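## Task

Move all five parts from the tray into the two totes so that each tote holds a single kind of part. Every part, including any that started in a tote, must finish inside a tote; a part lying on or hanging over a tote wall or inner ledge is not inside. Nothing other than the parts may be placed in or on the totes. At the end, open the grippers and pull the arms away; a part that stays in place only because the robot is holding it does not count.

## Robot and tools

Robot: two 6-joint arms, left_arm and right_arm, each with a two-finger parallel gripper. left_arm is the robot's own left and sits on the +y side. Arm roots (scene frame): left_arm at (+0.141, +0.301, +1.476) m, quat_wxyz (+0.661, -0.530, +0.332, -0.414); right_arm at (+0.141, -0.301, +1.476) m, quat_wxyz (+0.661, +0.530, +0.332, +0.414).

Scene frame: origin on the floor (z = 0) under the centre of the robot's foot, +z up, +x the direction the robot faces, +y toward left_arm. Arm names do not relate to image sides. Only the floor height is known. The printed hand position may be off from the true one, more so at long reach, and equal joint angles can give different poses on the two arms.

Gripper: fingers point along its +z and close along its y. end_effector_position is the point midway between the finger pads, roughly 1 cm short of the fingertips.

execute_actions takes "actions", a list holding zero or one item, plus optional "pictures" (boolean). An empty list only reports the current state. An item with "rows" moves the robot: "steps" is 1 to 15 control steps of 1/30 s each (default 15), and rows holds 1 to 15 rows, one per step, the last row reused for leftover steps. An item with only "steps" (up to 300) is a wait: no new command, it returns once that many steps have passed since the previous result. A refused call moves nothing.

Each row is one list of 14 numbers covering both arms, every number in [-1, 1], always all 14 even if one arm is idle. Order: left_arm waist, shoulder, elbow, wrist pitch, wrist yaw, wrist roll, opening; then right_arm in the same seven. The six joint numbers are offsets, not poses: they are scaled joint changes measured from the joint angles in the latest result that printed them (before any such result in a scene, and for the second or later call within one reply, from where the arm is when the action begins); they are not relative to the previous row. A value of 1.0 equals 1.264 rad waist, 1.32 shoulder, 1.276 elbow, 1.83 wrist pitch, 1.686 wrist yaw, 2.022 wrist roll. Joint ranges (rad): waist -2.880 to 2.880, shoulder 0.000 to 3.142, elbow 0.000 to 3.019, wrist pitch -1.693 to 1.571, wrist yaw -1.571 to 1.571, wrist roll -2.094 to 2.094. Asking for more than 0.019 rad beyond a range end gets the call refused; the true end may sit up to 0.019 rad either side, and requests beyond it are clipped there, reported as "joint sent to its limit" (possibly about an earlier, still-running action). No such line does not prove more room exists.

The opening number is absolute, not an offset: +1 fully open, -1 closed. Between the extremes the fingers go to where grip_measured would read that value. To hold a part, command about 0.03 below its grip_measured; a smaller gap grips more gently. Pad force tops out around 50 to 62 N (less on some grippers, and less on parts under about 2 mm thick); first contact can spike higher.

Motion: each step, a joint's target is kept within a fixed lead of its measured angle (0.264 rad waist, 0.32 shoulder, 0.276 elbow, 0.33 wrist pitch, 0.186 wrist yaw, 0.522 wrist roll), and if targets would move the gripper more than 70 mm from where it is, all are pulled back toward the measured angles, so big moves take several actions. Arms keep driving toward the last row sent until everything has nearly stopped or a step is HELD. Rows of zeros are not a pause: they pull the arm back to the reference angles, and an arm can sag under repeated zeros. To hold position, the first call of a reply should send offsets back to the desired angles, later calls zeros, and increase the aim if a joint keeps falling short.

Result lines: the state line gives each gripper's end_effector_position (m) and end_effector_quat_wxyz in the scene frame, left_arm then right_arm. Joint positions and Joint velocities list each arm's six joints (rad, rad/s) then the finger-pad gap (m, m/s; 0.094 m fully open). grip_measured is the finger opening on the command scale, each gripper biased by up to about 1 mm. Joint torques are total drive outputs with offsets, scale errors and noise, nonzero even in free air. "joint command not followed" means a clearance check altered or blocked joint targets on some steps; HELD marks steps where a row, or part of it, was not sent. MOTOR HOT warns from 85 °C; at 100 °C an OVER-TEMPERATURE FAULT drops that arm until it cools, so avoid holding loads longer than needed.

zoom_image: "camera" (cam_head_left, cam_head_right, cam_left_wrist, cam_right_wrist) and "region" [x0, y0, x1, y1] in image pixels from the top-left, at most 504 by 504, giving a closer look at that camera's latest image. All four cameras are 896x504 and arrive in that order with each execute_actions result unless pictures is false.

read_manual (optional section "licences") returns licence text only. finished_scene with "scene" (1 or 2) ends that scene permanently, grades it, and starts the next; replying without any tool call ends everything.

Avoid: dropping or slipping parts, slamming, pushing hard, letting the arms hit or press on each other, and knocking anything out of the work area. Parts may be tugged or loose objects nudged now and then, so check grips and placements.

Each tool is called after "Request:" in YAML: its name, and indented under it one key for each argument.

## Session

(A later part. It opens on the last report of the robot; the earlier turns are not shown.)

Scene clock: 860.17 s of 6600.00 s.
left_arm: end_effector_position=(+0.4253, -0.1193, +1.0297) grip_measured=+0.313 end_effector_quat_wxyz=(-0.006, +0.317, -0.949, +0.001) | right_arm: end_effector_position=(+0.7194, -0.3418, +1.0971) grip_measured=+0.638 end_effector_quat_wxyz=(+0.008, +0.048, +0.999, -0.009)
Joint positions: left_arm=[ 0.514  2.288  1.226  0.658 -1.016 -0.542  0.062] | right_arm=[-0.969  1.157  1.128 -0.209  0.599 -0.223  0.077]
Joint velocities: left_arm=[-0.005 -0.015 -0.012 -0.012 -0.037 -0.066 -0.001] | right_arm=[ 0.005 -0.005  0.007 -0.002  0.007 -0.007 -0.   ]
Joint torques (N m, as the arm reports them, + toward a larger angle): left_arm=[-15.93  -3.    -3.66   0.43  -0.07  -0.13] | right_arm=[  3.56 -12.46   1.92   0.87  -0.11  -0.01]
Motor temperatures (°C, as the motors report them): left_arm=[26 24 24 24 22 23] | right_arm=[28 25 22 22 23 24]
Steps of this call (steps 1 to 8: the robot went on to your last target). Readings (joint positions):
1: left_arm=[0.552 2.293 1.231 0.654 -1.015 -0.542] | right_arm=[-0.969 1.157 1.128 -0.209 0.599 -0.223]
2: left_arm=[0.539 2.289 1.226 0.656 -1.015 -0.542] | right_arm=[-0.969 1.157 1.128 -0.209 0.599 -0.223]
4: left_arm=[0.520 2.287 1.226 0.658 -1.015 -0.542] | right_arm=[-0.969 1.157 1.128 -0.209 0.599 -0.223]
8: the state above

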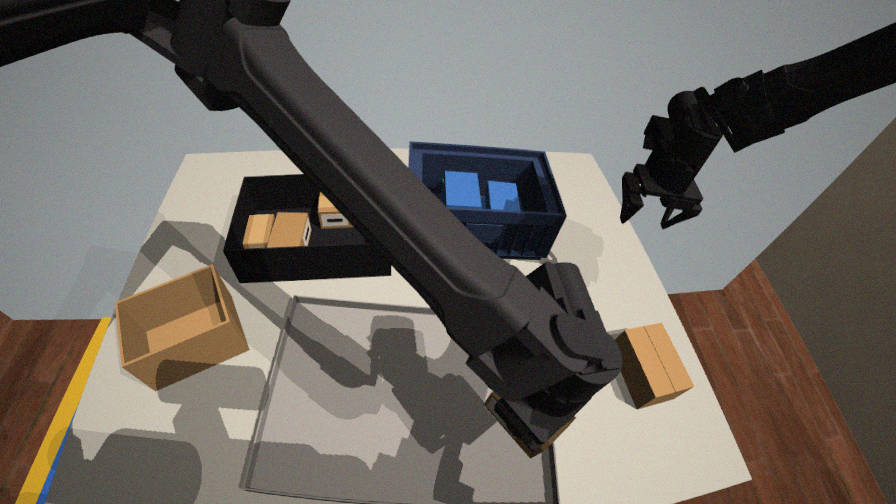

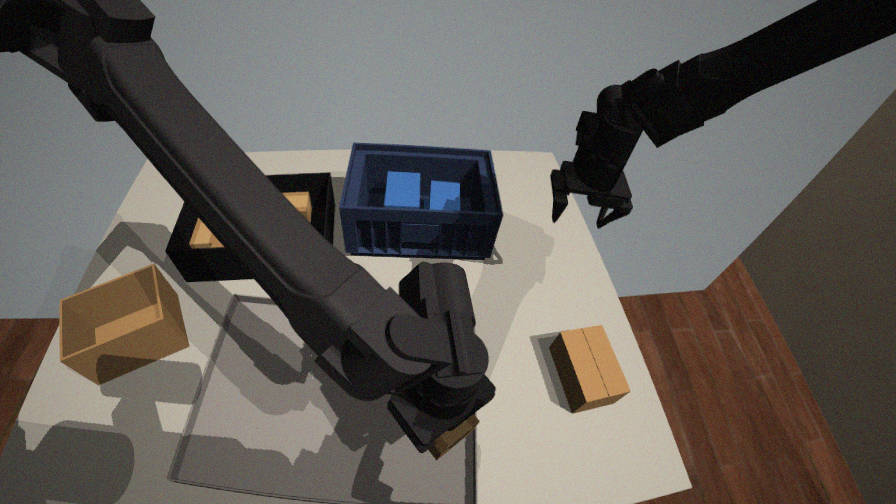

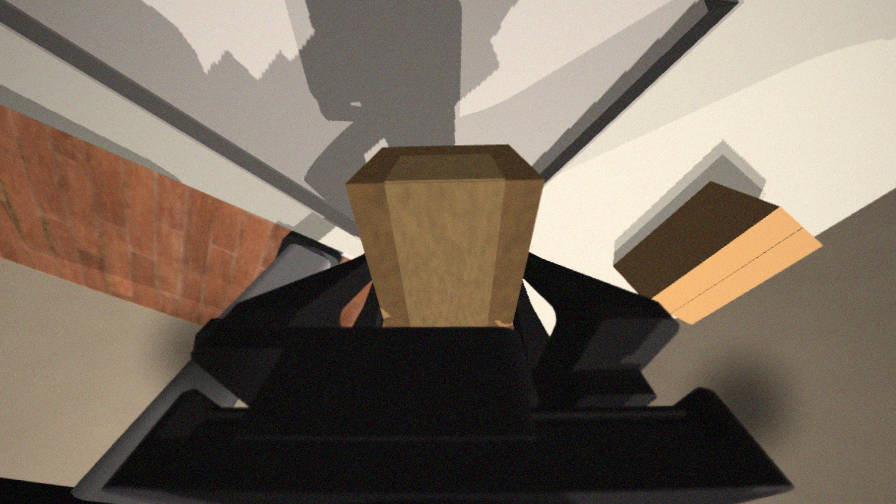

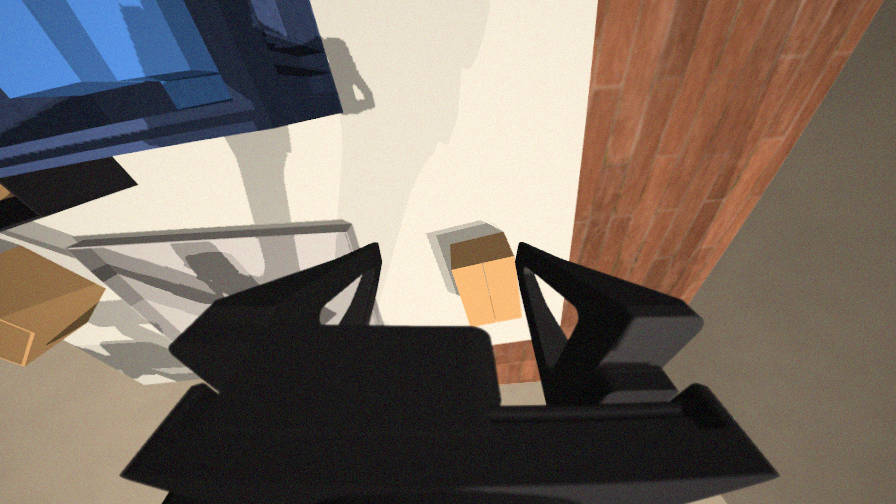

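Request:
execute_actions:
  actions:
    - {"rows":[[0,-0.02,-0.015,-0.005,0.004,0.01,0.275,0,0,0,0,0,0,0.64],[0,-0.05,-0.035,-0.013,0.01,0.025,0.275,0,0,0,0,0,0,0.64],[0.005,-0.09,-0.06,-0.023,0.018,0.04,0.275,0,0,0,0,0,0,0.64],[0.012,-0.14,-0.09,-0.036,0.028,0.058,0.275,0,0,0,0,0,0,0.64],[0.022,-0.2,-0.12,-0.05,0.04,0.078,0.275,0,0,0,0,0,0,0.64],[0.035,-0.26,-0.155,-0.066,0.052,0.098,0.275,0,0,0,0,0,0,0.64],[0.05,-0.32,-0.19,-0.082,0.065,0.12,0.275,0,0,0,0,0,0,0.64],[0.07,-0.38,-0.225,-0.098,0.078,0.14,0.275,0,0,0,0,0,0,0.64],[0.09,-0.44,-0.258,-0.113,0.09,0.16,0.275,0,0,0,0,0,0,0.64],[0.11,-0.5,-0.29,-0.128,0.102,0.18,0.275,0,0,0,0,0,0,0.64],[0.13,-0.555,-0.32,-0.143,0.113,0.2,0.275,0,0,0,0,0,0,0.64],[0.15,-0.61,-0.35,-0.157,0.124,0.22,0.275,0,0,0,0,0,0,0.64],[0.17,-0.66,-0.375,-0.17,0.134,0.238,0.275,0,0,0,0,0,0,0.64],[0.195,-0.705,-0.395,-0.182,0.144,0.255,0.275,0,0,0,0,0,0,0.64],[0.214,-0.739,-0.41,-0.19,0.151,0.268,0.275,0,0,0,0,0,0,0.64]],"steps":15}
  pictures: false

Request:
execute_actions:
  actions:
    - {"steps":20}

Scene clock: 869.80 s of 6600.00 s.
left_arm: end_effector_position=(+0.5281, +0.0439, +1.0796) grip_measured=+0.313 end_effector_quat_wxyz=(-0.007, -0.213, +0.976, -0.056) | right_arm: end_effector_position=(+0.7194, -0.3418, +1.0971) grip_measured=+0.638 end_effector_quat_wxyz=(+0.008, +0.048, +0.999, -0.009)
Joint positions: left_arm=[ 0.62   1.712  0.885  0.449 -0.806 -0.282  0.062] | right_arm=[-0.969  1.157  1.128 -0.209  0.599 -0.223  0.077]
Joint velocities: left_arm=[ 0.708 -1.665 -0.691 -0.54   0.403  0.769  0.   ] | right_arm=[-0.015 -0.005 -0.017 -0.012  0.095  0.007 -0.   ]
Joint torques (N m, as the arm reports them, + toward a larger angle): left_arm=[-9.16 -5.12 -4.4  -0.98  0.    0.01] | right_arm=[  2.4  -12.43   2.03   0.52   0.06  -0.08]
Motor temperatures (°C, as the motors report them): left_arm=[26 24 24 24 22 23] | right_arm=[28 25 22 22 23 24]
Steps of this call (steps 1 to 30: the robot went on to your last target; steps 31 to 90: nothing new was sent; then 6.13 s passed at rest; steps 91 to 105: all 15 steps of this action). Readings (joint positions):
91: left_arm=[0.514 2.287 1.226 0.658 -1.014 -0.541] | right_arm=[-0.969 1.157 1.128 -0.209 0.599 -0.223]
92: left_arm=[0.514 2.284 1.223 0.657 -1.006 -0.536] | right_arm=[-0.969 1.157 1.128 -0.209 0.599 -0.223]
94: left_arm=[0.514 2.251 1.190 0.638 -0.978 -0.510] | right_arm=[-0.969 1.157 1.128 -0.209 0.599 -0.223]
98: left_arm=[0.519 2.092 1.068 0.576 -0.925 -0.446] | right_arm=[-0.969 1.157 1.128 -0.209 0.599 -0.223]
105: the state above

Scene clock: 870.47 s of 6600.00 s.
left_arm: end_effector_position=(+0.5513, +0.2082, +1.1003) grip_measured=+0.313 end_effector_quat_wxyz=(+0.005, -0.136, +0.991, +0.006) | right_arm: end_effector_position=(+0.7194, -0.3418, +1.0971) grip_measured=+0.638 end_effector_quat_wxyz=(+0.008, +0.048, +0.999, -0.009)
Joint positions: left_arm=[ 0.796  1.321  0.709  0.324 -0.763 -0.02   0.062] | right_arm=[-0.969  1.157  1.128 -0.209  0.599 -0.223  0.077]
Joint velocities: left_arm=[-0.005  0.005 -0.056 -0.002  0.051  0.051 -0.   ] | right_arm=[ 0.005 -0.005  0.007 -0.012  0.007 -0.007 -0.001]
Joint torques (N m, as the arm reports them, + toward a larger angle): left_arm=[-7.27 -7.12 -1.54 -0.72  0.08  0.02] | right_arm=[  2.46 -12.32   1.97   0.52   0.07  -0.07]
Motor temperatures (°C, as the motors report them): left_arm=[26 24 24 24 22 23] | right_arm=[28 25 22 22 23 24]
Steps of this call (steps 1 to 20: the robot went on to your last target). Readings (joint positions):
1: left_arm=[0.645 1.656 0.862 0.431 -0.794 -0.257] | right_arm=[-0.969 1.157 1.128 -0.209 0.599 -0.223]
2: left_arm=[0.671 1.599 0.839 0.414 -0.785 -0.233] | right_arm=[-0.969 1.157 1.128 -0.209 0.599 -0.223]
4: left_arm=[0.721 1.482 0.794 0.382 -0.772 -0.180] | right_arm=[-0.969 1.157 1.128 -0.209 0.599 -0.223]
8: left_arm=[0.793 1.281 0.730 0.341 -0.767 -0.085] | right_arm=[-0.969 1.157 1.128 -0.209 0.599 -0.223]
20: the state above

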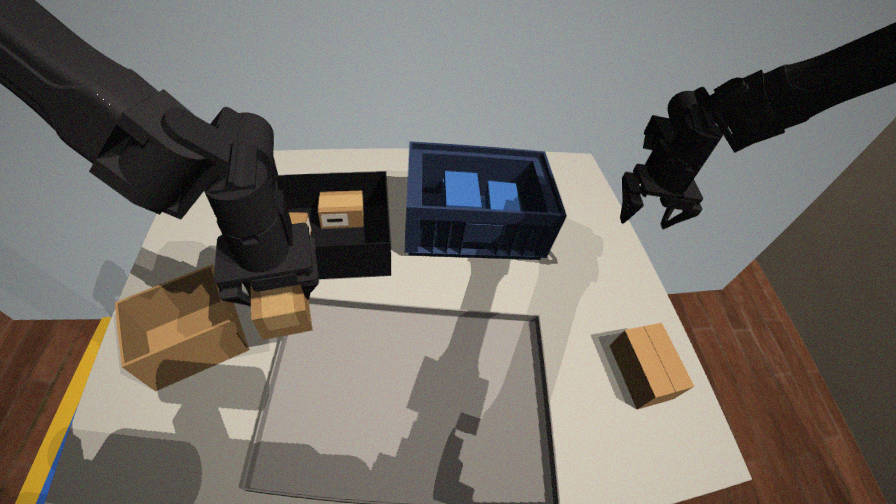

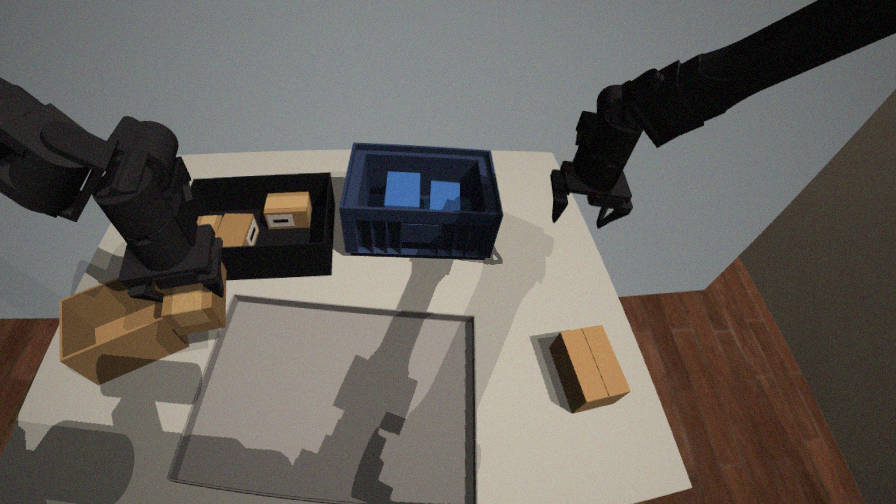

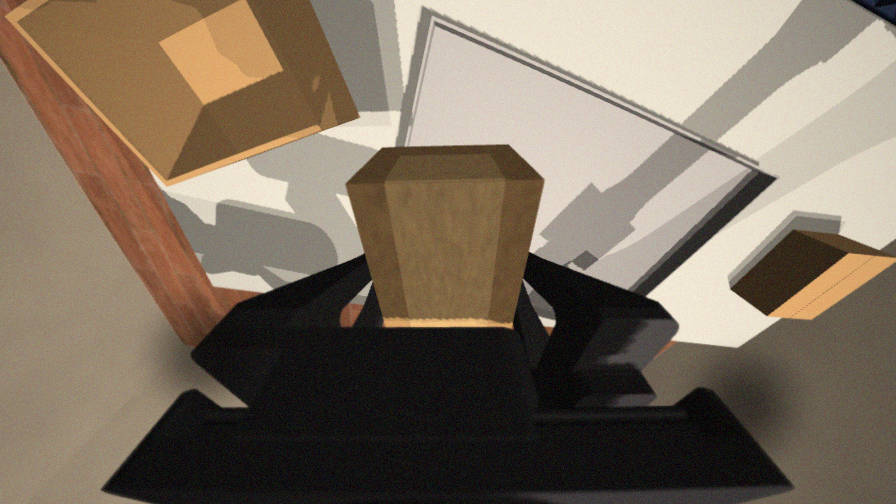

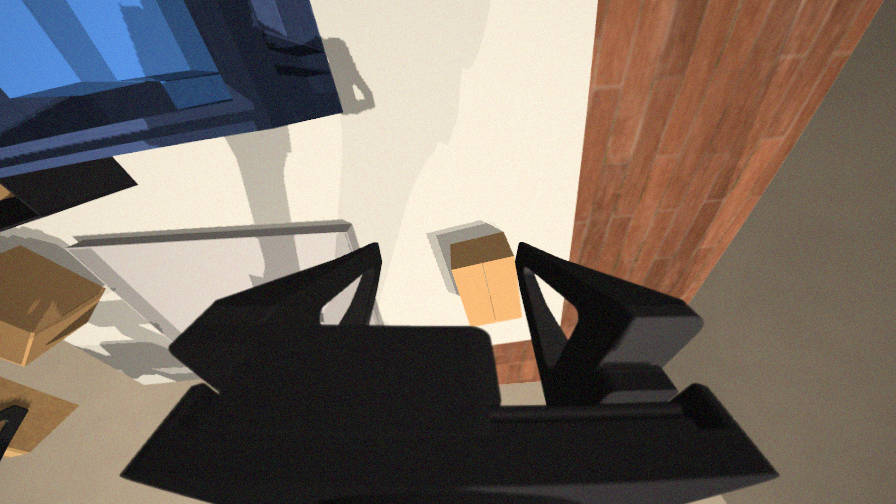

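Request:
execute_actions:
  actions:
    - {"rows":[[-0.005,0,0.02,-0.011,0,0,0.275,0,0,0,0,0,0,0.64],[-0.01,0,0.05,-0.028,-0.003,0.004,0.275,0,0,0,0,0,0,0.64],[-0.016,0.005,0.09,-0.05,-0.006,0.008,0.275,0,0,0,0,0,0,0.64],[-0.022,0.012,0.14,-0.077,-0.009,0.012,0.275,0,0,0,0,0,0,0.64],[-0.028,0.022,0.19,-0.105,-0.012,0.017,0.275,0,0,0,0,0,0,0.64],[-0.034,0.034,0.245,-0.135,-0.016,0.022,0.275,0,0,0,0,0,0,0.64],[-0.04,0.047,0.3,-0.165,-0.02,0.027,0.275,0,0,0,0,0,0,0.64],[-0.046,0.06,0.355,-0.195,-0.024,0.032,0.275,0,0,0,0,0,0,0.64],[-0.052,0.075,0.41,-0.226,-0.028,0.037,0.275,0,0,0,0,0,0,0.64],[-0.057,0.09,0.465,-0.256,-0.032,0.042,0.275,0,0,0,0,0,0,0.64],[-0.062,0.105,0.515,-0.284,-0.035,0.047,0.275,0,0,0,0,0,0,0.64],[-0.066,0.12,0.56,-0.309,-0.038,0.051,0.275,0,0,0,0,0,0,0.64],[-0.069,0.135,0.6,-0.331,-0.041,0.054,0.275,0,0,0,0,0,0,0.64],[-0.071,0.15,0.635,-0.35,-0.043,0.057,0.275,0,0,0,0,0,0,0.64],[-0.072,0.163,0.655,-0.361,-0.044,0.059,0.275,0,0,0,0,0,0,0.64]],"steps":15}
  pictures: false

Request:
execute_actions:
  actions:
    - {"steps":25}

Scene clock: 879.40 s of 6600.00 s.
left_arm: end_effector_position=(+0.8046, +0.2122, +1.0673) grip_measured=+0.313 end_effector_quat_wxyz=(+0.016, -0.107, +0.994, +0.022) | right_arm: end_effector_position=(+0.7194, -0.3418, +1.0971) grip_measured=+0.638 end_effector_quat_wxyz=(+0.008, +0.048, +0.999, -0.009)
Joint positions: left_arm=[ 0.753  1.493  1.469 -0.236 -0.831  0.049  0.062] | right_arm=[-0.969  1.157  1.128 -0.209  0.599 -0.223  0.077]
Joint velocities: left_arm=[-0.249  0.532  1.77  -1.062 -0.051  0.242  0.   ] | right_arm=[-0.015 -0.015 -0.002  0.007  0.022 -0.037 -0.   ]
Joint torques (N m, as the arm reports them, + toward a larger angle): left_arm=[-12.03  -9.94  -0.38  -0.9   -0.17   0.03] | right_arm=[  2.54 -12.34   2.02   0.46   0.06  -0.07]
Motor temperatures (°C, as the motors report them): left_arm=[26 24 24 24 22 23] | right_arm=[28 25 22 22 23 24]
Steps of this call (steps 1 to 30: the robot went on to your last target; steps 31 to 90: nothing new was sent; then 5.43 s passed at rest; steps 91 to 105: all 15 steps of this action). Readings (joint positions):
91: left_arm=[0.796 1.321 0.710 0.323 -0.763 -0.016] | right_arm=[-0.969 1.157 1.128 -0.209 0.599 -0.223]
92: left_arm=[0.796 1.321 0.718 0.314 -0.764 -0.016] | right_arm=[-0.969 1.157 1.128 -0.209 0.599 -0.223]
94: left_arm=[0.796 1.327 0.765 0.262 -0.774 -0.015] | right_arm=[-0.969 1.157 1.128 -0.209 0.599 -0.223]
98: left_arm=[0.792 1.371 0.976 0.109 -0.792 -0.003] | right_arm=[-0.969 1.157 1.128 -0.209 0.599 -0.223]
105: the state above

Scene clock: 880.23 s of 6600.00 s.
left_arm: end_effector_position=(+0.8142, +0.1890, +1.0674) grip_measured=+0.314 end_effector_quat_wxyz=(+0.002, -0.067, +0.998, +0.008) | right_arm: end_effector_position=(+0.7194, -0.3418, +1.0971) grip_measured=+0.638 end_effector_quat_wxyz=(+0.008, +0.048, +0.999, -0.009)
Joint positions: left_arm=[ 0.725  1.54   1.545 -0.32  -0.835  0.083  0.062] | right_arm=[-0.969  1.157  1.128 -0.209  0.599 -0.223  0.077]
Joint velocities: left_arm=[-0.015 -0.005  0.007 -0.007  0.022  0.007 -0.001] | right_arm=[-0.005 -0.005 -0.012  0.022  0.007 -0.022 -0.   ]
Joint torques (N m, as the arm reports them, + toward a larger angle): left_arm=[-11.66 -10.83   2.36  -0.85  -0.06   0.04] | right_arm=[  2.42 -12.47   2.02   0.51   0.06  -0.07]
Motor temperatures (°C, as the motors report them): left_arm=[26 24 24 24 22 23] | right_arm=[28 25 22 22 23 24]
Steps of this call (steps 1 to 25: the robot went on to your last target). Readings (joint positions):
1: left_arm=[0.745 1.507 1.520 -0.262 -0.832 0.056] | right_arm=[-0.969 1.157 1.128 -0.209 0.599 -0.223]
2: left_arm=[0.738 1.513 1.549 -0.275 -0.832 0.062] | right_arm=[-0.969 1.157 1.128 -0.209 0.599 -0.223]
4: left_arm=[0.728 1.513 1.563 -0.291 -0.833 0.069] | right_arm=[-0.969 1.157 1.128 -0.209 0.599 -0.223]
8: left_arm=[0.725 1.518 1.554 -0.313 -0.835 0.078] | right_arm=[-0.969 1.157 1.128 -0.209 0.599 -0.223]
25: the state above

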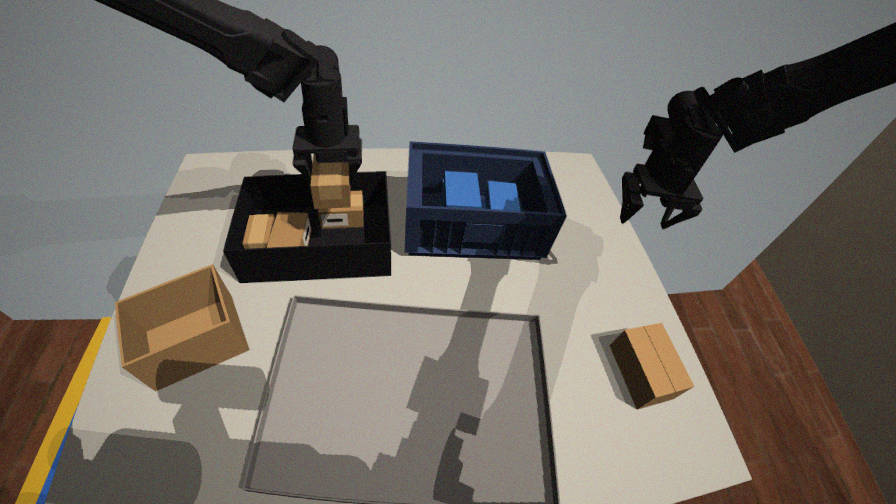

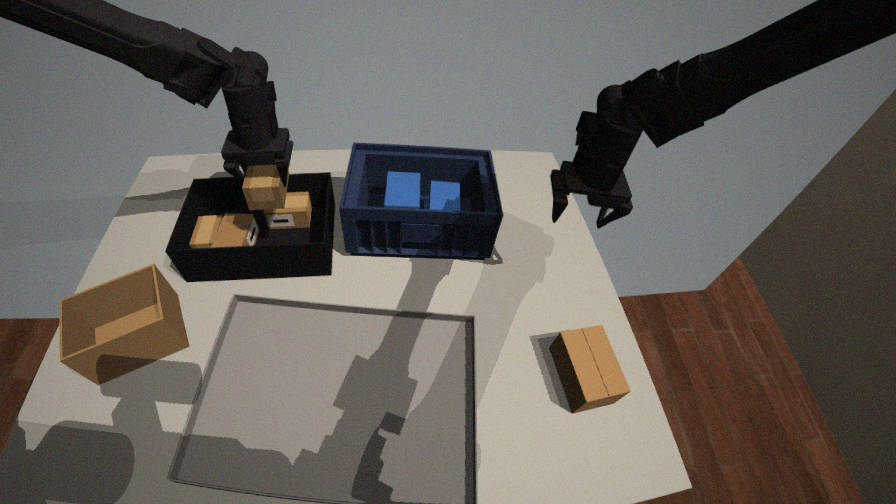

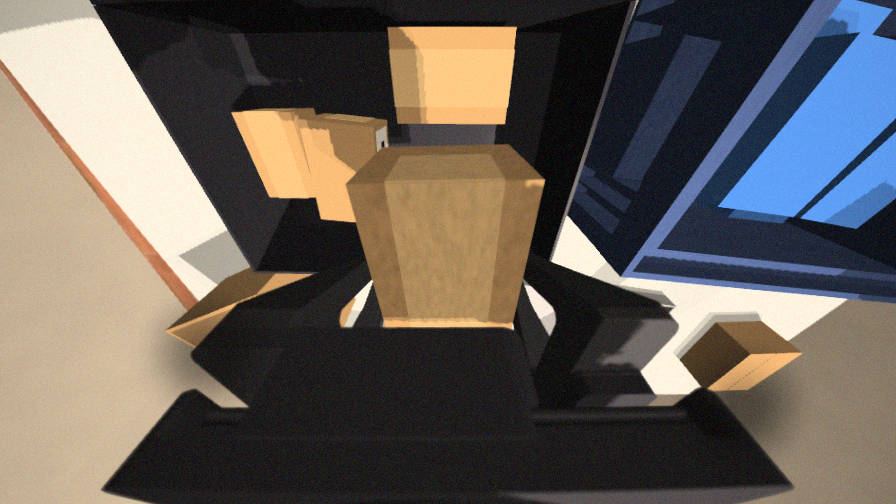

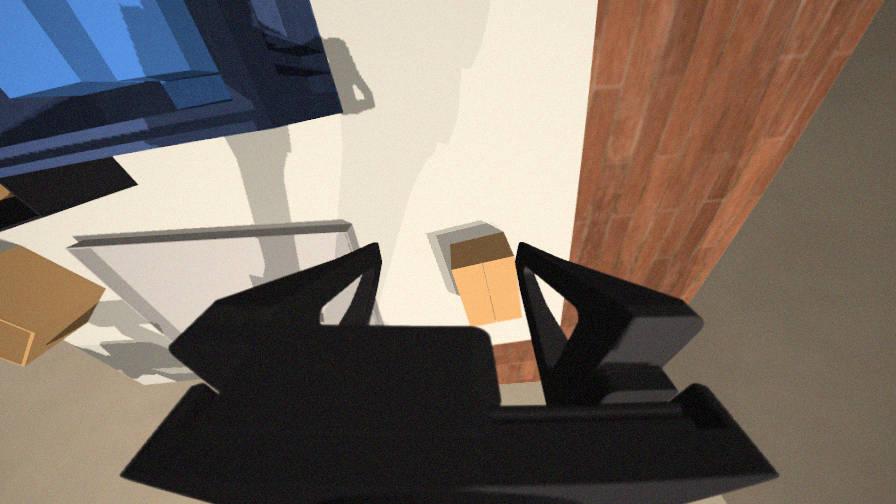

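Request:
execute_actions:
  actions:
    - {"rows":[[0,0.006,0.006,0,0.002,0,0.275,0,0,0,0,0,0,0.64],[0.01,0.014,0.013,0,0.005,0.002,0.275,0,0,0,0,0,0,0.64],[0.025,0.024,0.022,0,0.008,0.004,0.275,0,0,0,0,0,0,0.64],[0.032,0.034,0.032,0.002,0.012,0.006,0.275,0,0,0,0,0,0,0.64],[0.038,0.044,0.042,0.004,0.018,0.008,0.275,0,0,0,0,0,0,0.64],[0.044,0.055,0.053,0.007,0.024,0.01,0.275,0,0,0,0,0,0,0.64],[0.05,0.066,0.064,0.01,0.03,0.012,0.275,0,0,0,0,0,0,0.64],[0.055,0.077,0.074,0.013,0.036,0.014,0.275,0,0,0,0,0,0,0.64],[0.06,0.088,0.084,0.015,0.042,0.016,0.275,0,0,0,0,0,0,0.64],[0.064,0.097,0.093,0.017,0.047,0.017,0.275,0,0,0,0,0,0,0.64],[0.066,0.105,0.1,0.018,0.05,0.017,0.275,0,0,0,0,0,0,0.64]],"steps":15}
  pictures: false

Request:
execute_actions:
  actions:
    - {"steps":10}

Scene clock: 898.87 s of 6600.00 s.
left_arm: end_effector_position=(+0.8069, +0.1769, +0.9955) grip_measured=+0.314 end_effector_quat_wxyz=(-0.010, -0.065, +0.998, +0.003) | right_arm: end_effector_position=(+0.7194, -0.3418, +1.0971) grip_measured=+0.638 end_effector_quat_wxyz=(+0.008, +0.048, +0.999, -0.009)
Joint positions: left_arm=[ 0.804  1.682  1.66  -0.303 -0.754  0.098  0.062] | right_arm=[-0.969  1.157  1.128 -0.209  0.599 -0.223  0.077]
Joint velocities: left_arm=[ 0.044  0.19  -0.012 -0.007 -0.007  0.051 -0.   ] | right_arm=[-0.015  0.005  0.022 -0.012  0.007  0.051  0.   ]
Joint torques (N m, as the arm reports them, + toward a larger angle): left_arm=[-11.19 -12.52   3.25   0.39   0.15   0.03] | right_arm=[  2.38 -12.46   1.98   0.47   0.07  -0.06]
Motor temperatures (°C, as the motors report them): left_arm=[26 25 24 24 22 23] | right_arm=[27 25 22 22 23 24]
Steps of this call (steps 1 to 15: the robot went on to your last target; steps 16 to 90: nothing new was sent; then 15.13 s passed at rest; steps 91 to 105: all 15 steps of this action). Readings (joint positions):
91: left_arm=[0.725 1.540 1.545 -0.320 -0.835 0.083] | right_arm=[-0.969 1.157 1.128 -0.209 0.599 -0.223]
92: left_arm=[0.725 1.541 1.545 -0.320 -0.832 0.083] | right_arm=[-0.969 1.157 1.128 -0.209 0.599 -0.223]
94: left_arm=[0.728 1.547 1.551 -0.320 -0.822 0.083] | right_arm=[-0.969 1.157 1.128 -0.209 0.599 -0.223]
98: left_arm=[0.754 1.593 1.603 -0.319 -0.785 0.087] | right_arm=[-0.969 1.157 1.128 -0.209 0.599 -0.223]
105: the state above

Scene clock: 899.20 s of 6600.00 s.
left_arm: end_effector_position=(+0.8007, +0.1713, +0.9903) grip_measured=+0.314 end_effector_quat_wxyz=(-0.015, -0.059, +0.998, +0.002) | right_arm: end_effector_position=(+0.7194, -0.3418, +1.0971) grip_measured=+0.638 end_effector_quat_wxyz=(+0.008, +0.048, +0.999, -0.009)
Joint positions: left_arm=[ 0.805  1.696  1.66  -0.303 -0.752  0.101  0.062] | right_arm=[-0.969  1.157  1.128 -0.209  0.599 -0.223  0.077]
Joint velocities: left_arm=[-0.024 -0.015 -0.007  0.007 -0.007  0.066  0.   ] | right_arm=[ 0.005 -0.005  0.002  0.007 -0.007  0.051 -0.   ]
Joint torques (N m, as the arm reports them, + toward a larger angle): left_arm=[-10.81 -12.49   3.08   0.41   0.06   0.05] | right_arm=[  2.39 -12.32   2.02   0.51   0.07  -0.08]
Motor temperatures (°C, as the motors report them): left_arm=[26 25 24 24 22 23] | right_arm=[27 25 22 22 23 24]
Steps of this call (steps 1 to 10: the robot went on to your last target). Readings (joint positions):
1: left_arm=[0.805 1.689 1.660 -0.303 -0.754 0.099] | right_arm=[-0.969 1.157 1.128 -0.209 0.599 -0.223]
2: left_arm=[0.805 1.693 1.660 -0.303 -0.753 0.100] | right_arm=[-0.969 1.157 1.128 -0.209 0.599 -0.223]
4: left_arm=[0.805 1.696 1.660 -0.303 -0.752 0.101] | right_arm=[-0.969 1.157 1.128 -0.209 0.599 -0.223]
8: left_arm=[0.805 1.696 1.660 -0.303 -0.752 0.101] | right_arm=[-0.969 1.157 1.128 -0.209 0.599 -0.223]
10: the state above

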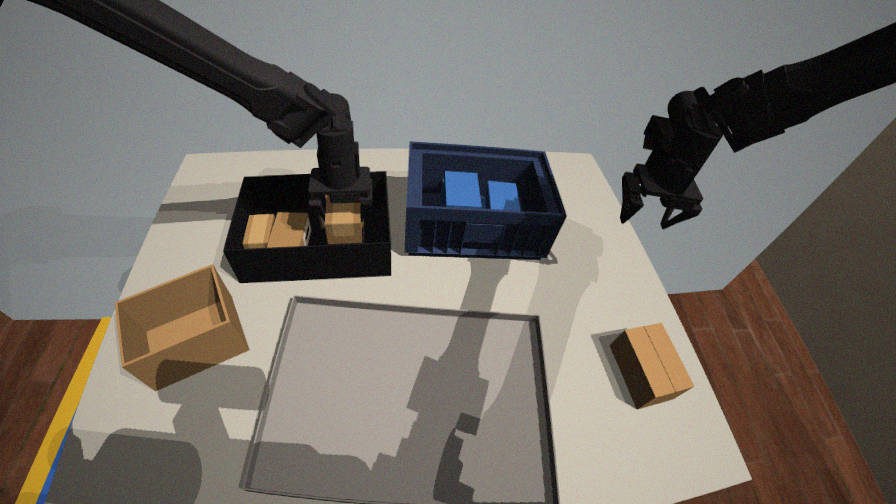

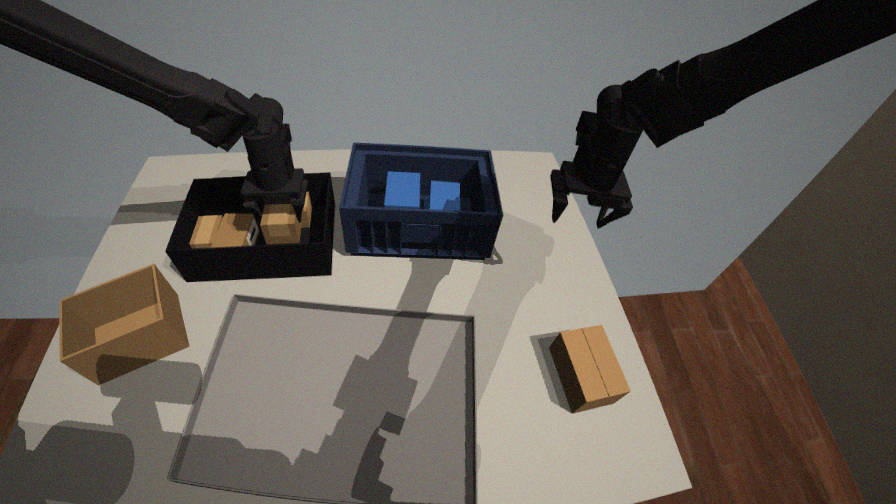

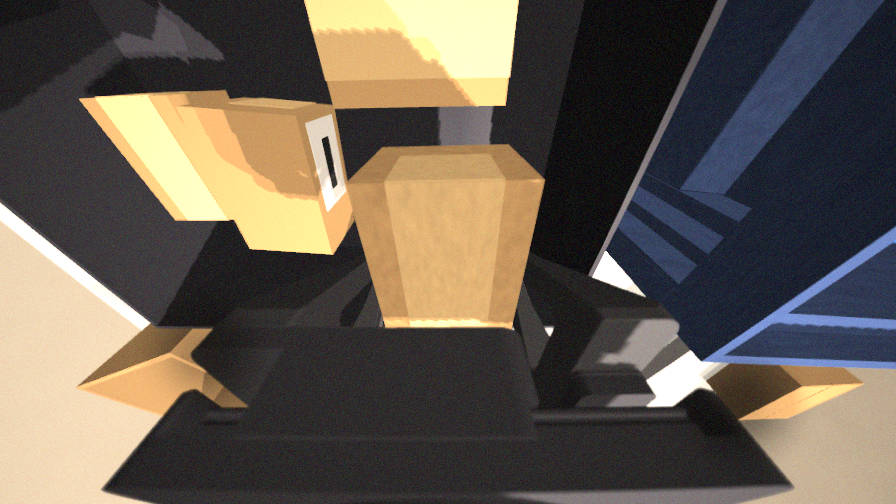

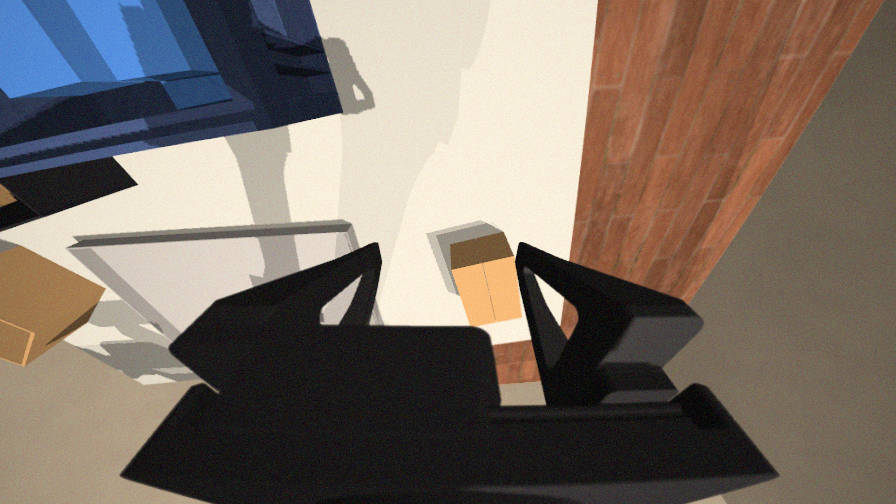

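Request:
execute_actions:
  actions:
    - {"rows":[[0,-0.012,0.012,0.004,0.002,0.002,0.275,0,0,0,0,0,0,0.64],[0,-0.012,0.02,0.008,0.005,0.004,0.275,0,0,0,0,0,0,0.64],[0.005,-0.012,0.028,0.012,0.008,0.006,0.275,0,0,0,0,0,0,0.64],[0.015,-0.012,0.034,0.015,0.01,0.008,0.275,0,0,0,0,0,0,0.64],[0.028,-0.008,0.04,0.016,0.012,0.01,0.275,0,0,0,0,0,0,0.64],[0.032,0,0.048,0.016,0.015,0.011,0.275,0,0,0,0,0,0,0.64],[0.035,0.008,0.056,0.017,0.019,0.012,0.275,0,0,0,0,0,0,0.64],[0.038,0.016,0.064,0.017,0.023,0.013,0.275,0,0,0,0,0,0,0.64],[0.041,0.024,0.072,0.018,0.027,0.014,0.275,0,0,0,0,0,0,0.64],[0.044,0.032,0.08,0.018,0.03,0.015,0.275,0,0,0,0,0,0,0.64],[0.046,0.04,0.088,0.018,0.033,0.016,0.275,0,0,0,0,0,0,0.64],[0.047,0.046,0.094,0.018,0.035,0.017,0.275,0,0,0,0,0,0,0.64]],"steps":15}
  pictures: false

Request:
execute_actions:
  actions:
    - {"steps":10}

Scene clock: 909.70 s of 6600.00 s.
left_arm: end_effector_position=(+0.8396, +0.1990, +0.9658) grip_measured=+0.313 end_effector_quat_wxyz=(+0.016, -0.088, +0.996, +0.004) | right_arm: end_effector_position=(+0.7194, -0.3418, +1.0971) grip_measured=+0.638 end_effector_quat_wxyz=(+0.008, +0.048, +0.999, -0.009)
Joint positions: left_arm=[ 0.856  1.734  1.774 -0.284 -0.695  0.116  0.062] | right_arm=[-0.969  1.157  1.128 -0.209  0.599 -0.223  0.077]
Joint velocities: left_arm=[ 0.093  0.073 -0.002  0.037  0.095  0.007  0.   ] | right_arm=[ 0.015 -0.005 -0.007  0.002  0.051 -0.037  0.   ]
Joint torques (N m, as the arm reports them, + toward a larger angle): left_arm=[-10.45 -11.21   3.28   0.48  -0.02   0.05] | right_arm=[  2.46 -12.44   1.96   0.53   0.07  -0.07]
Motor temperatures (°C, as the motors report them): left_arm=[25 26 24 24 22 23] | right_arm=[27 25 22 22 23 24]
Steps of this call (steps 1 to 30: the robot went on to your last target; steps 31 to 90: nothing new was sent; then 7.00 s passed at rest; steps 91 to 105: all 15 steps of this action). Readings (joint positions):
91: left_arm=[0.805 1.696 1.660 -0.303 -0.751 0.102] | right_arm=[-0.969 1.157 1.128 -0.209 0.599 -0.223]
92: left_arm=[0.805 1.696 1.661 -0.303 -0.749 0.102] | right_arm=[-0.969 1.157 1.128 -0.209 0.599 -0.223]
94: left_arm=[0.806 1.696 1.666 -0.303 -0.740 0.102] | right_arm=[-0.969 1.157 1.128 -0.209 0.599 -0.223]
98: left_arm=[0.816 1.700 1.699 -0.298 -0.720 0.107] | right_arm=[-0.969 1.157 1.128 -0.209 0.599 -0.223]
105: the state above

Scene clock: 910.03 s of 6600.00 s.
left_arm: end_effector_position=(+0.8401, +0.1988, +0.9655) grip_measured=+0.313 end_effector_quat_wxyz=(+0.017, -0.088, +0.996, +0.003) | right_arm: end_effector_position=(+0.7194, -0.3418, +1.0971) grip_measured=+0.638 end_effector_quat_wxyz=(+0.008, +0.048, +0.999, -0.009)
Joint positions: left_arm=[ 0.856  1.735  1.775 -0.284 -0.693  0.118  0.062] | right_arm=[-0.969  1.157  1.128 -0.209  0.599 -0.223  0.077]
Joint velocities: left_arm=[-0.005 -0.015 -0.002 -0.022  0.051 -0.037  0.   ] | right_arm=[ 0.005 -0.005 -0.002  0.022  0.081  0.066 -0.   ]
Joint torques (N m, as the arm reports them, + toward a larger angle): left_arm=[-10.35 -10.8    3.12   0.45   0.03   0.06] | right_arm=[  2.38 -12.24   1.97   0.5    0.06  -0.06]
Motor temperatures (°C, as the motors report them): left_arm=[25 26 24 24 22 23] | right_arm=[27 25 22 22 23 24]
Steps of this call (steps 1 to 10: the robot went on to your last target). Readings (joint positions):
1: left_arm=[0.856 1.735 1.774 -0.284 -0.697 0.116] | right_arm=[-0.969 1.157 1.128 -0.209 0.599 -0.223]
2: left_arm=[0.856 1.735 1.775 -0.284 -0.694 0.117] | right_arm=[-0.969 1.157 1.128 -0.209 0.599 -0.223]
4: left_arm=[0.856 1.735 1.775 -0.284 -0.693 0.117] | right_arm=[-0.969 1.157 1.128 -0.209 0.599 -0.223]
8: left_arm=[0.856 1.735 1.775 -0.284 -0.693 0.118] | right_arm=[-0.969 1.157 1.128 -0.209 0.599 -0.223]
10: the state above

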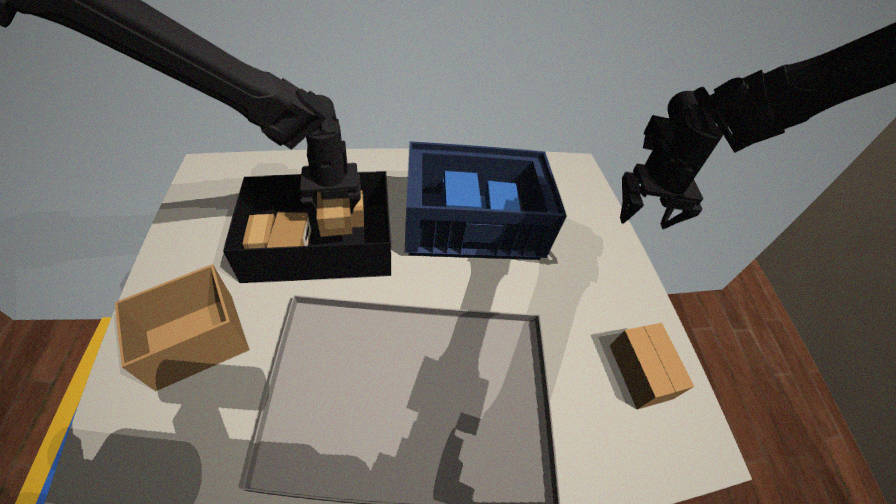

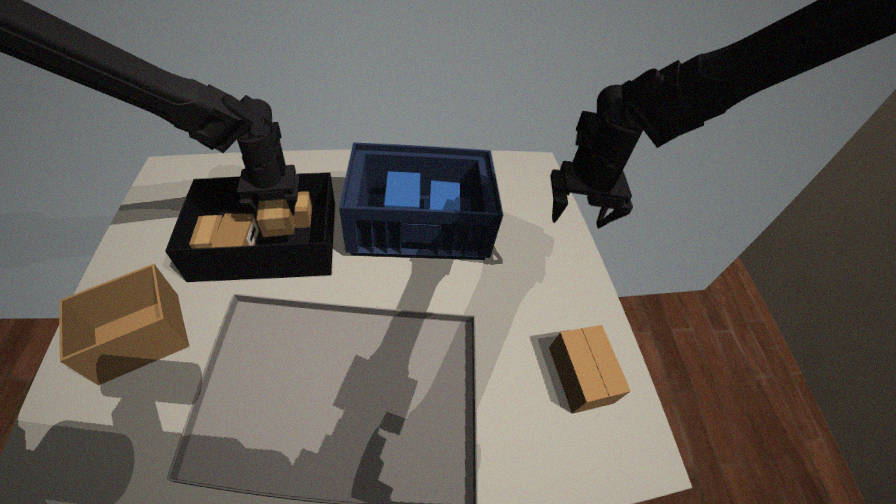

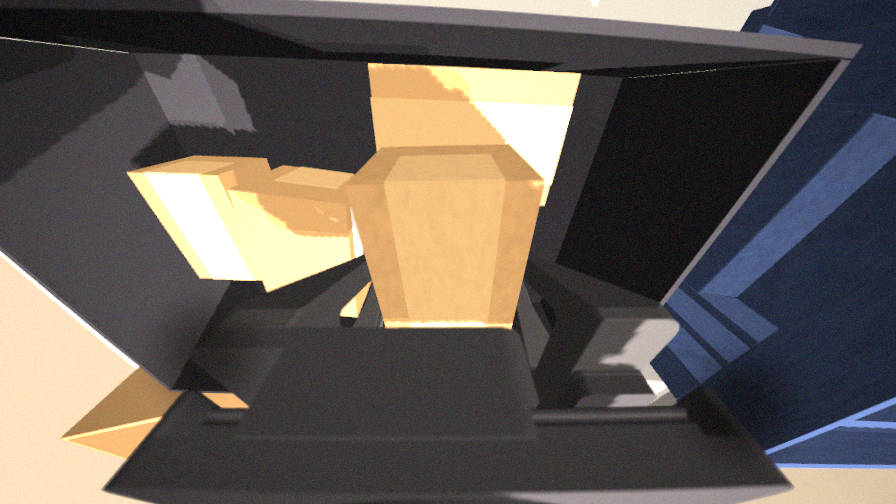

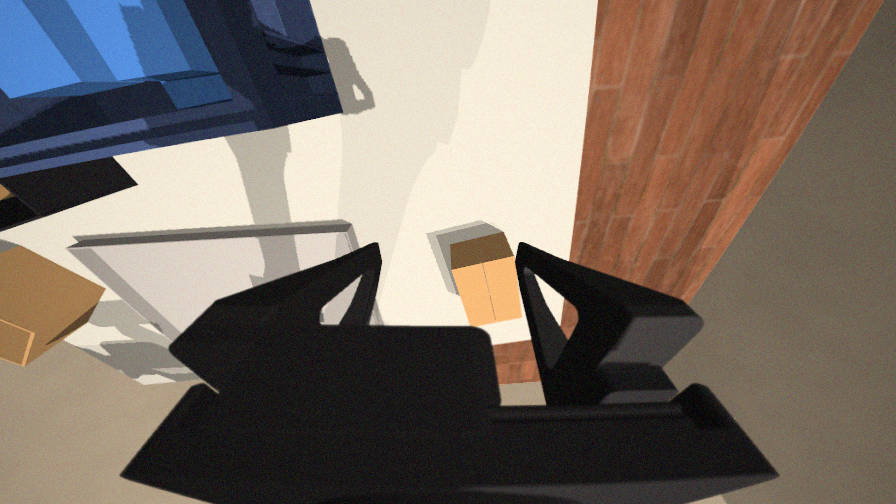

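Request:
execute_actions:
  actions:
    - {"rows":[[-0.02,-0.012,0,0,-0.003,0,0.275,0,0,0,0,0,0,0.64],[-0.026,-0.02,0,0,-0.006,0,0.275,0,0,0,0,0,0,0.64],[-0.026,-0.024,0,0,-0.009,0,0.275,0,0,0,0,0,0,0.64],[-0.026,-0.024,-0.008,0.002,-0.012,0,0.275,0,0,0,0,0,0,0.64],[-0.026,-0.024,-0.016,0.004,-0.012,0,0.275,0,0,0,0,0,0,0.64],[-0.026,-0.024,-0.024,0.006,-0.012,0,0.275,0,0,0,0,0,0,0.64],[-0.026,-0.024,-0.032,0.008,-0.012,0,0.275,0,0,0,0,0,0,0.64],[-0.026,-0.024,-0.04,0.009,-0.012,0,0.275,0,0,0,0,0,0,0.64],[-0.026,-0.024,-0.047,0.01,-0.012,0,0.275,0,0,0,0,0,0,0.64],[-0.026,-0.024,-0.053,0.011,-0.012,0,0.275,0,0,0,0,0,0,0.64],[-0.026,-0.024,-0.058,0.011,-0.012,0,0.275,0,0,0,0,0,0,0.64]],"steps":15}
  pictures: false

Request:
execute_actions:
  actions:
    - {"steps":8}

Scene clock: 915.93 s of 6600.00 s.
left_arm: end_effector_position=(+0.8117, +0.1909, +0.9677) grip_measured=+0.314 end_effector_quat_wxyz=(-0.003, -0.071, +0.997, +0.006) | right_arm: end_effector_position=(+0.7194, -0.3418, +1.0971) grip_measured=+0.638 end_effector_quat_wxyz=(+0.008, +0.048, +0.999, -0.009)
Joint positions: left_arm=[ 0.85   1.719  1.706 -0.281 -0.713  0.118  0.062] | right_arm=[-0.969  1.157  1.128 -0.209  0.599 -0.223  0.077]
Joint velocities: left_arm=[-0.024 -0.015 -0.022 -0.027 -0.007  0.051 -0.   ] | right_arm=[ 0.005 -0.015 -0.012  0.002 -0.007  0.066 -0.   ]
Joint torques (N m, as the arm reports them, + toward a larger angle): left_arm=[-12.55 -13.01   1.97   0.52   0.01  -0.14] | right_arm=[  2.42 -12.34   2.02   0.49   0.05  -0.08]
Motor temperatures (°C, as the motors report them): left_arm=[25 26 24 24 22 23] | right_arm=[27 25 22 22 23 24]
Steps of this call (steps 1 to 15: the robot went on to your last target; steps 16 to 90: nothing new was sent; then 2.40 s passed at rest; steps 91 to 105: all 15 steps of this action). Readings (joint positions):
91: left_arm=[0.855 1.734 1.775 -0.284 -0.693 0.118] | right_arm=[-0.969 1.157 1.128 -0.209 0.599 -0.223]
92: left_arm=[0.855 1.733 1.775 -0.284 -0.696 0.118] | right_arm=[-0.969 1.157 1.128 -0.209 0.599 -0.223]
94: left_arm=[0.854 1.733 1.774 -0.284 -0.705 0.118] | right_arm=[-0.969 1.157 1.128 -0.209 0.599 -0.223]
98: left_arm=[0.854 1.724 1.750 -0.284 -0.711 0.118] | right_arm=[-0.969 1.157 1.128 -0.209 0.599 -0.223]
105: the state above

Scene clock: 916.20 s of 6600.00 s.
left_arm: end_effector_position=(+0.8109, +0.1903, +0.9677) grip_measured=+0.314 end_effector_quat_wxyz=(-0.004, -0.070, +0.998, +0.006) | right_arm: end_effector_position=(+0.7194, -0.3418, +1.0971) grip_measured=+0.638 end_effector_quat_wxyz=(+0.008, +0.048, +0.999, -0.009)
Joint positions: left_arm=[ 0.85   1.719  1.704 -0.281 -0.713  0.118  0.062] | right_arm=[-0.969  1.157  1.128 -0.209  0.599 -0.223  0.077]
Joint velocities: left_arm=[-0.015  0.005 -0.002 -0.007  0.007 -0.037  0.   ] | right_arm=[-0.024  0.005  0.007  0.002 -0.022 -0.007 -0.   ]
Joint torques (N m, as the arm reports them, + toward a larger angle): left_arm=[-12.64 -12.76   1.99   0.53   0.01  -0.14] | right_arm=[  2.29 -12.36   2.03   0.51   0.05  -0.07]
Motor temperatures (°C, as the motors report them): left_arm=[25 26 24 24 22 23] | right_arm=[27 25 22 22 23 24]
Steps of this call (steps 1 to 8: the robot went on to your last target). Readings (joint positions):
1: left_arm=[0.850 1.719 1.705 -0.281 -0.713 0.118] | right_arm=[-0.969 1.157 1.128 -0.209 0.599 -0.223]
2: left_arm=[0.850 1.719 1.704 -0.281 -0.713 0.118] | right_arm=[-0.969 1.157 1.128 -0.209 0.599 -0.223]
4: left_arm=[0.850 1.719 1.704 -0.281 -0.713 0.118] | right_arm=[-0.969 1.157 1.128 -0.209 0.599 -0.223]
8: the state above

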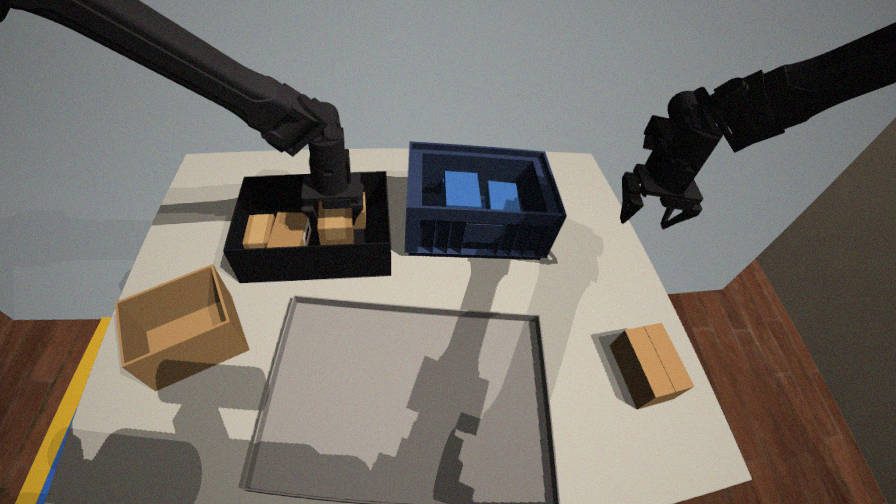

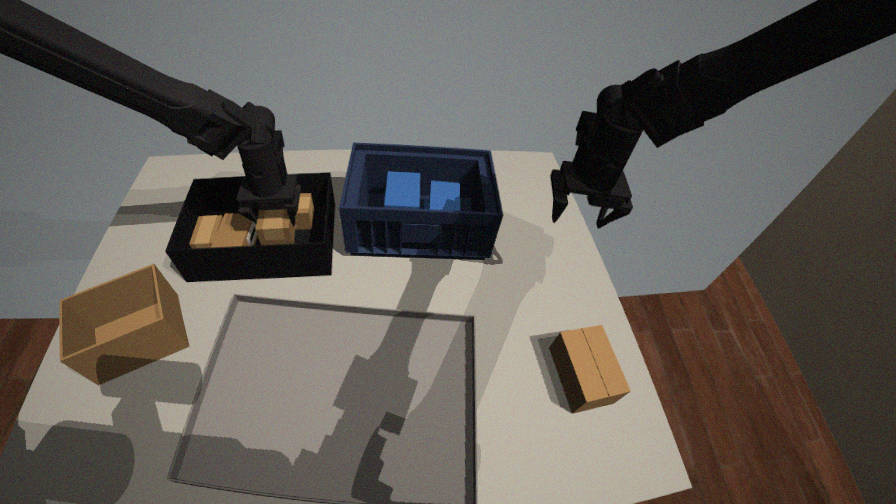

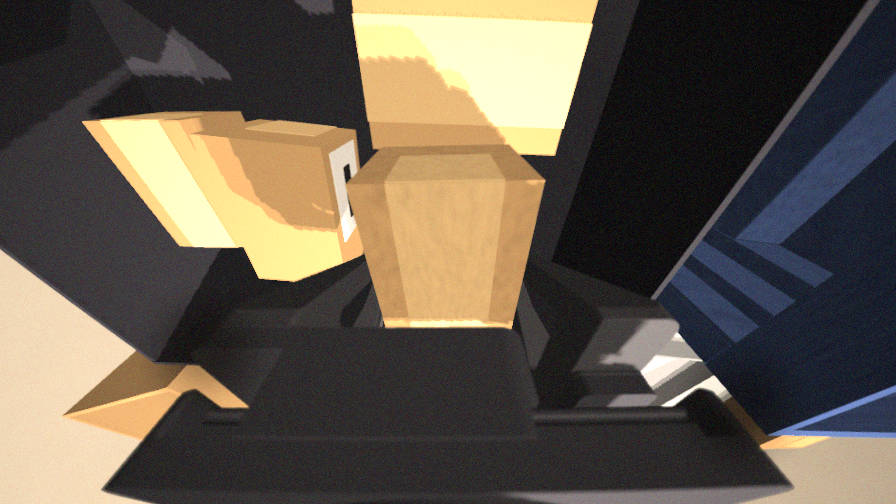

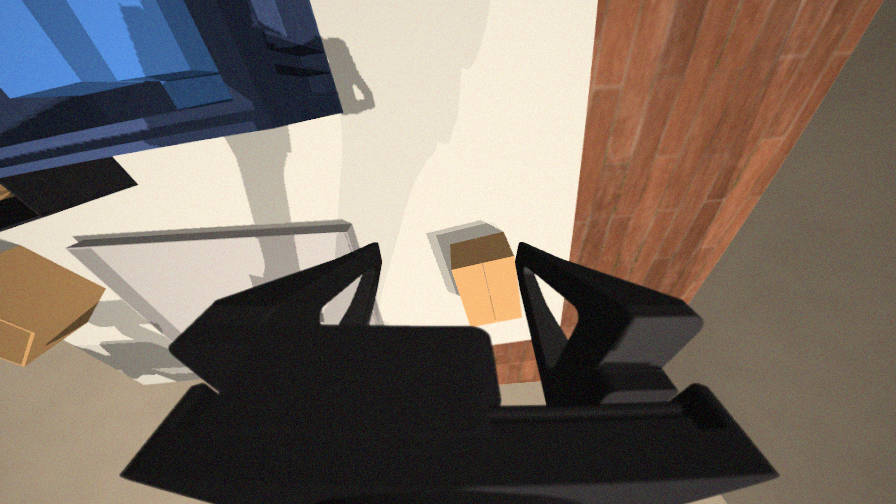

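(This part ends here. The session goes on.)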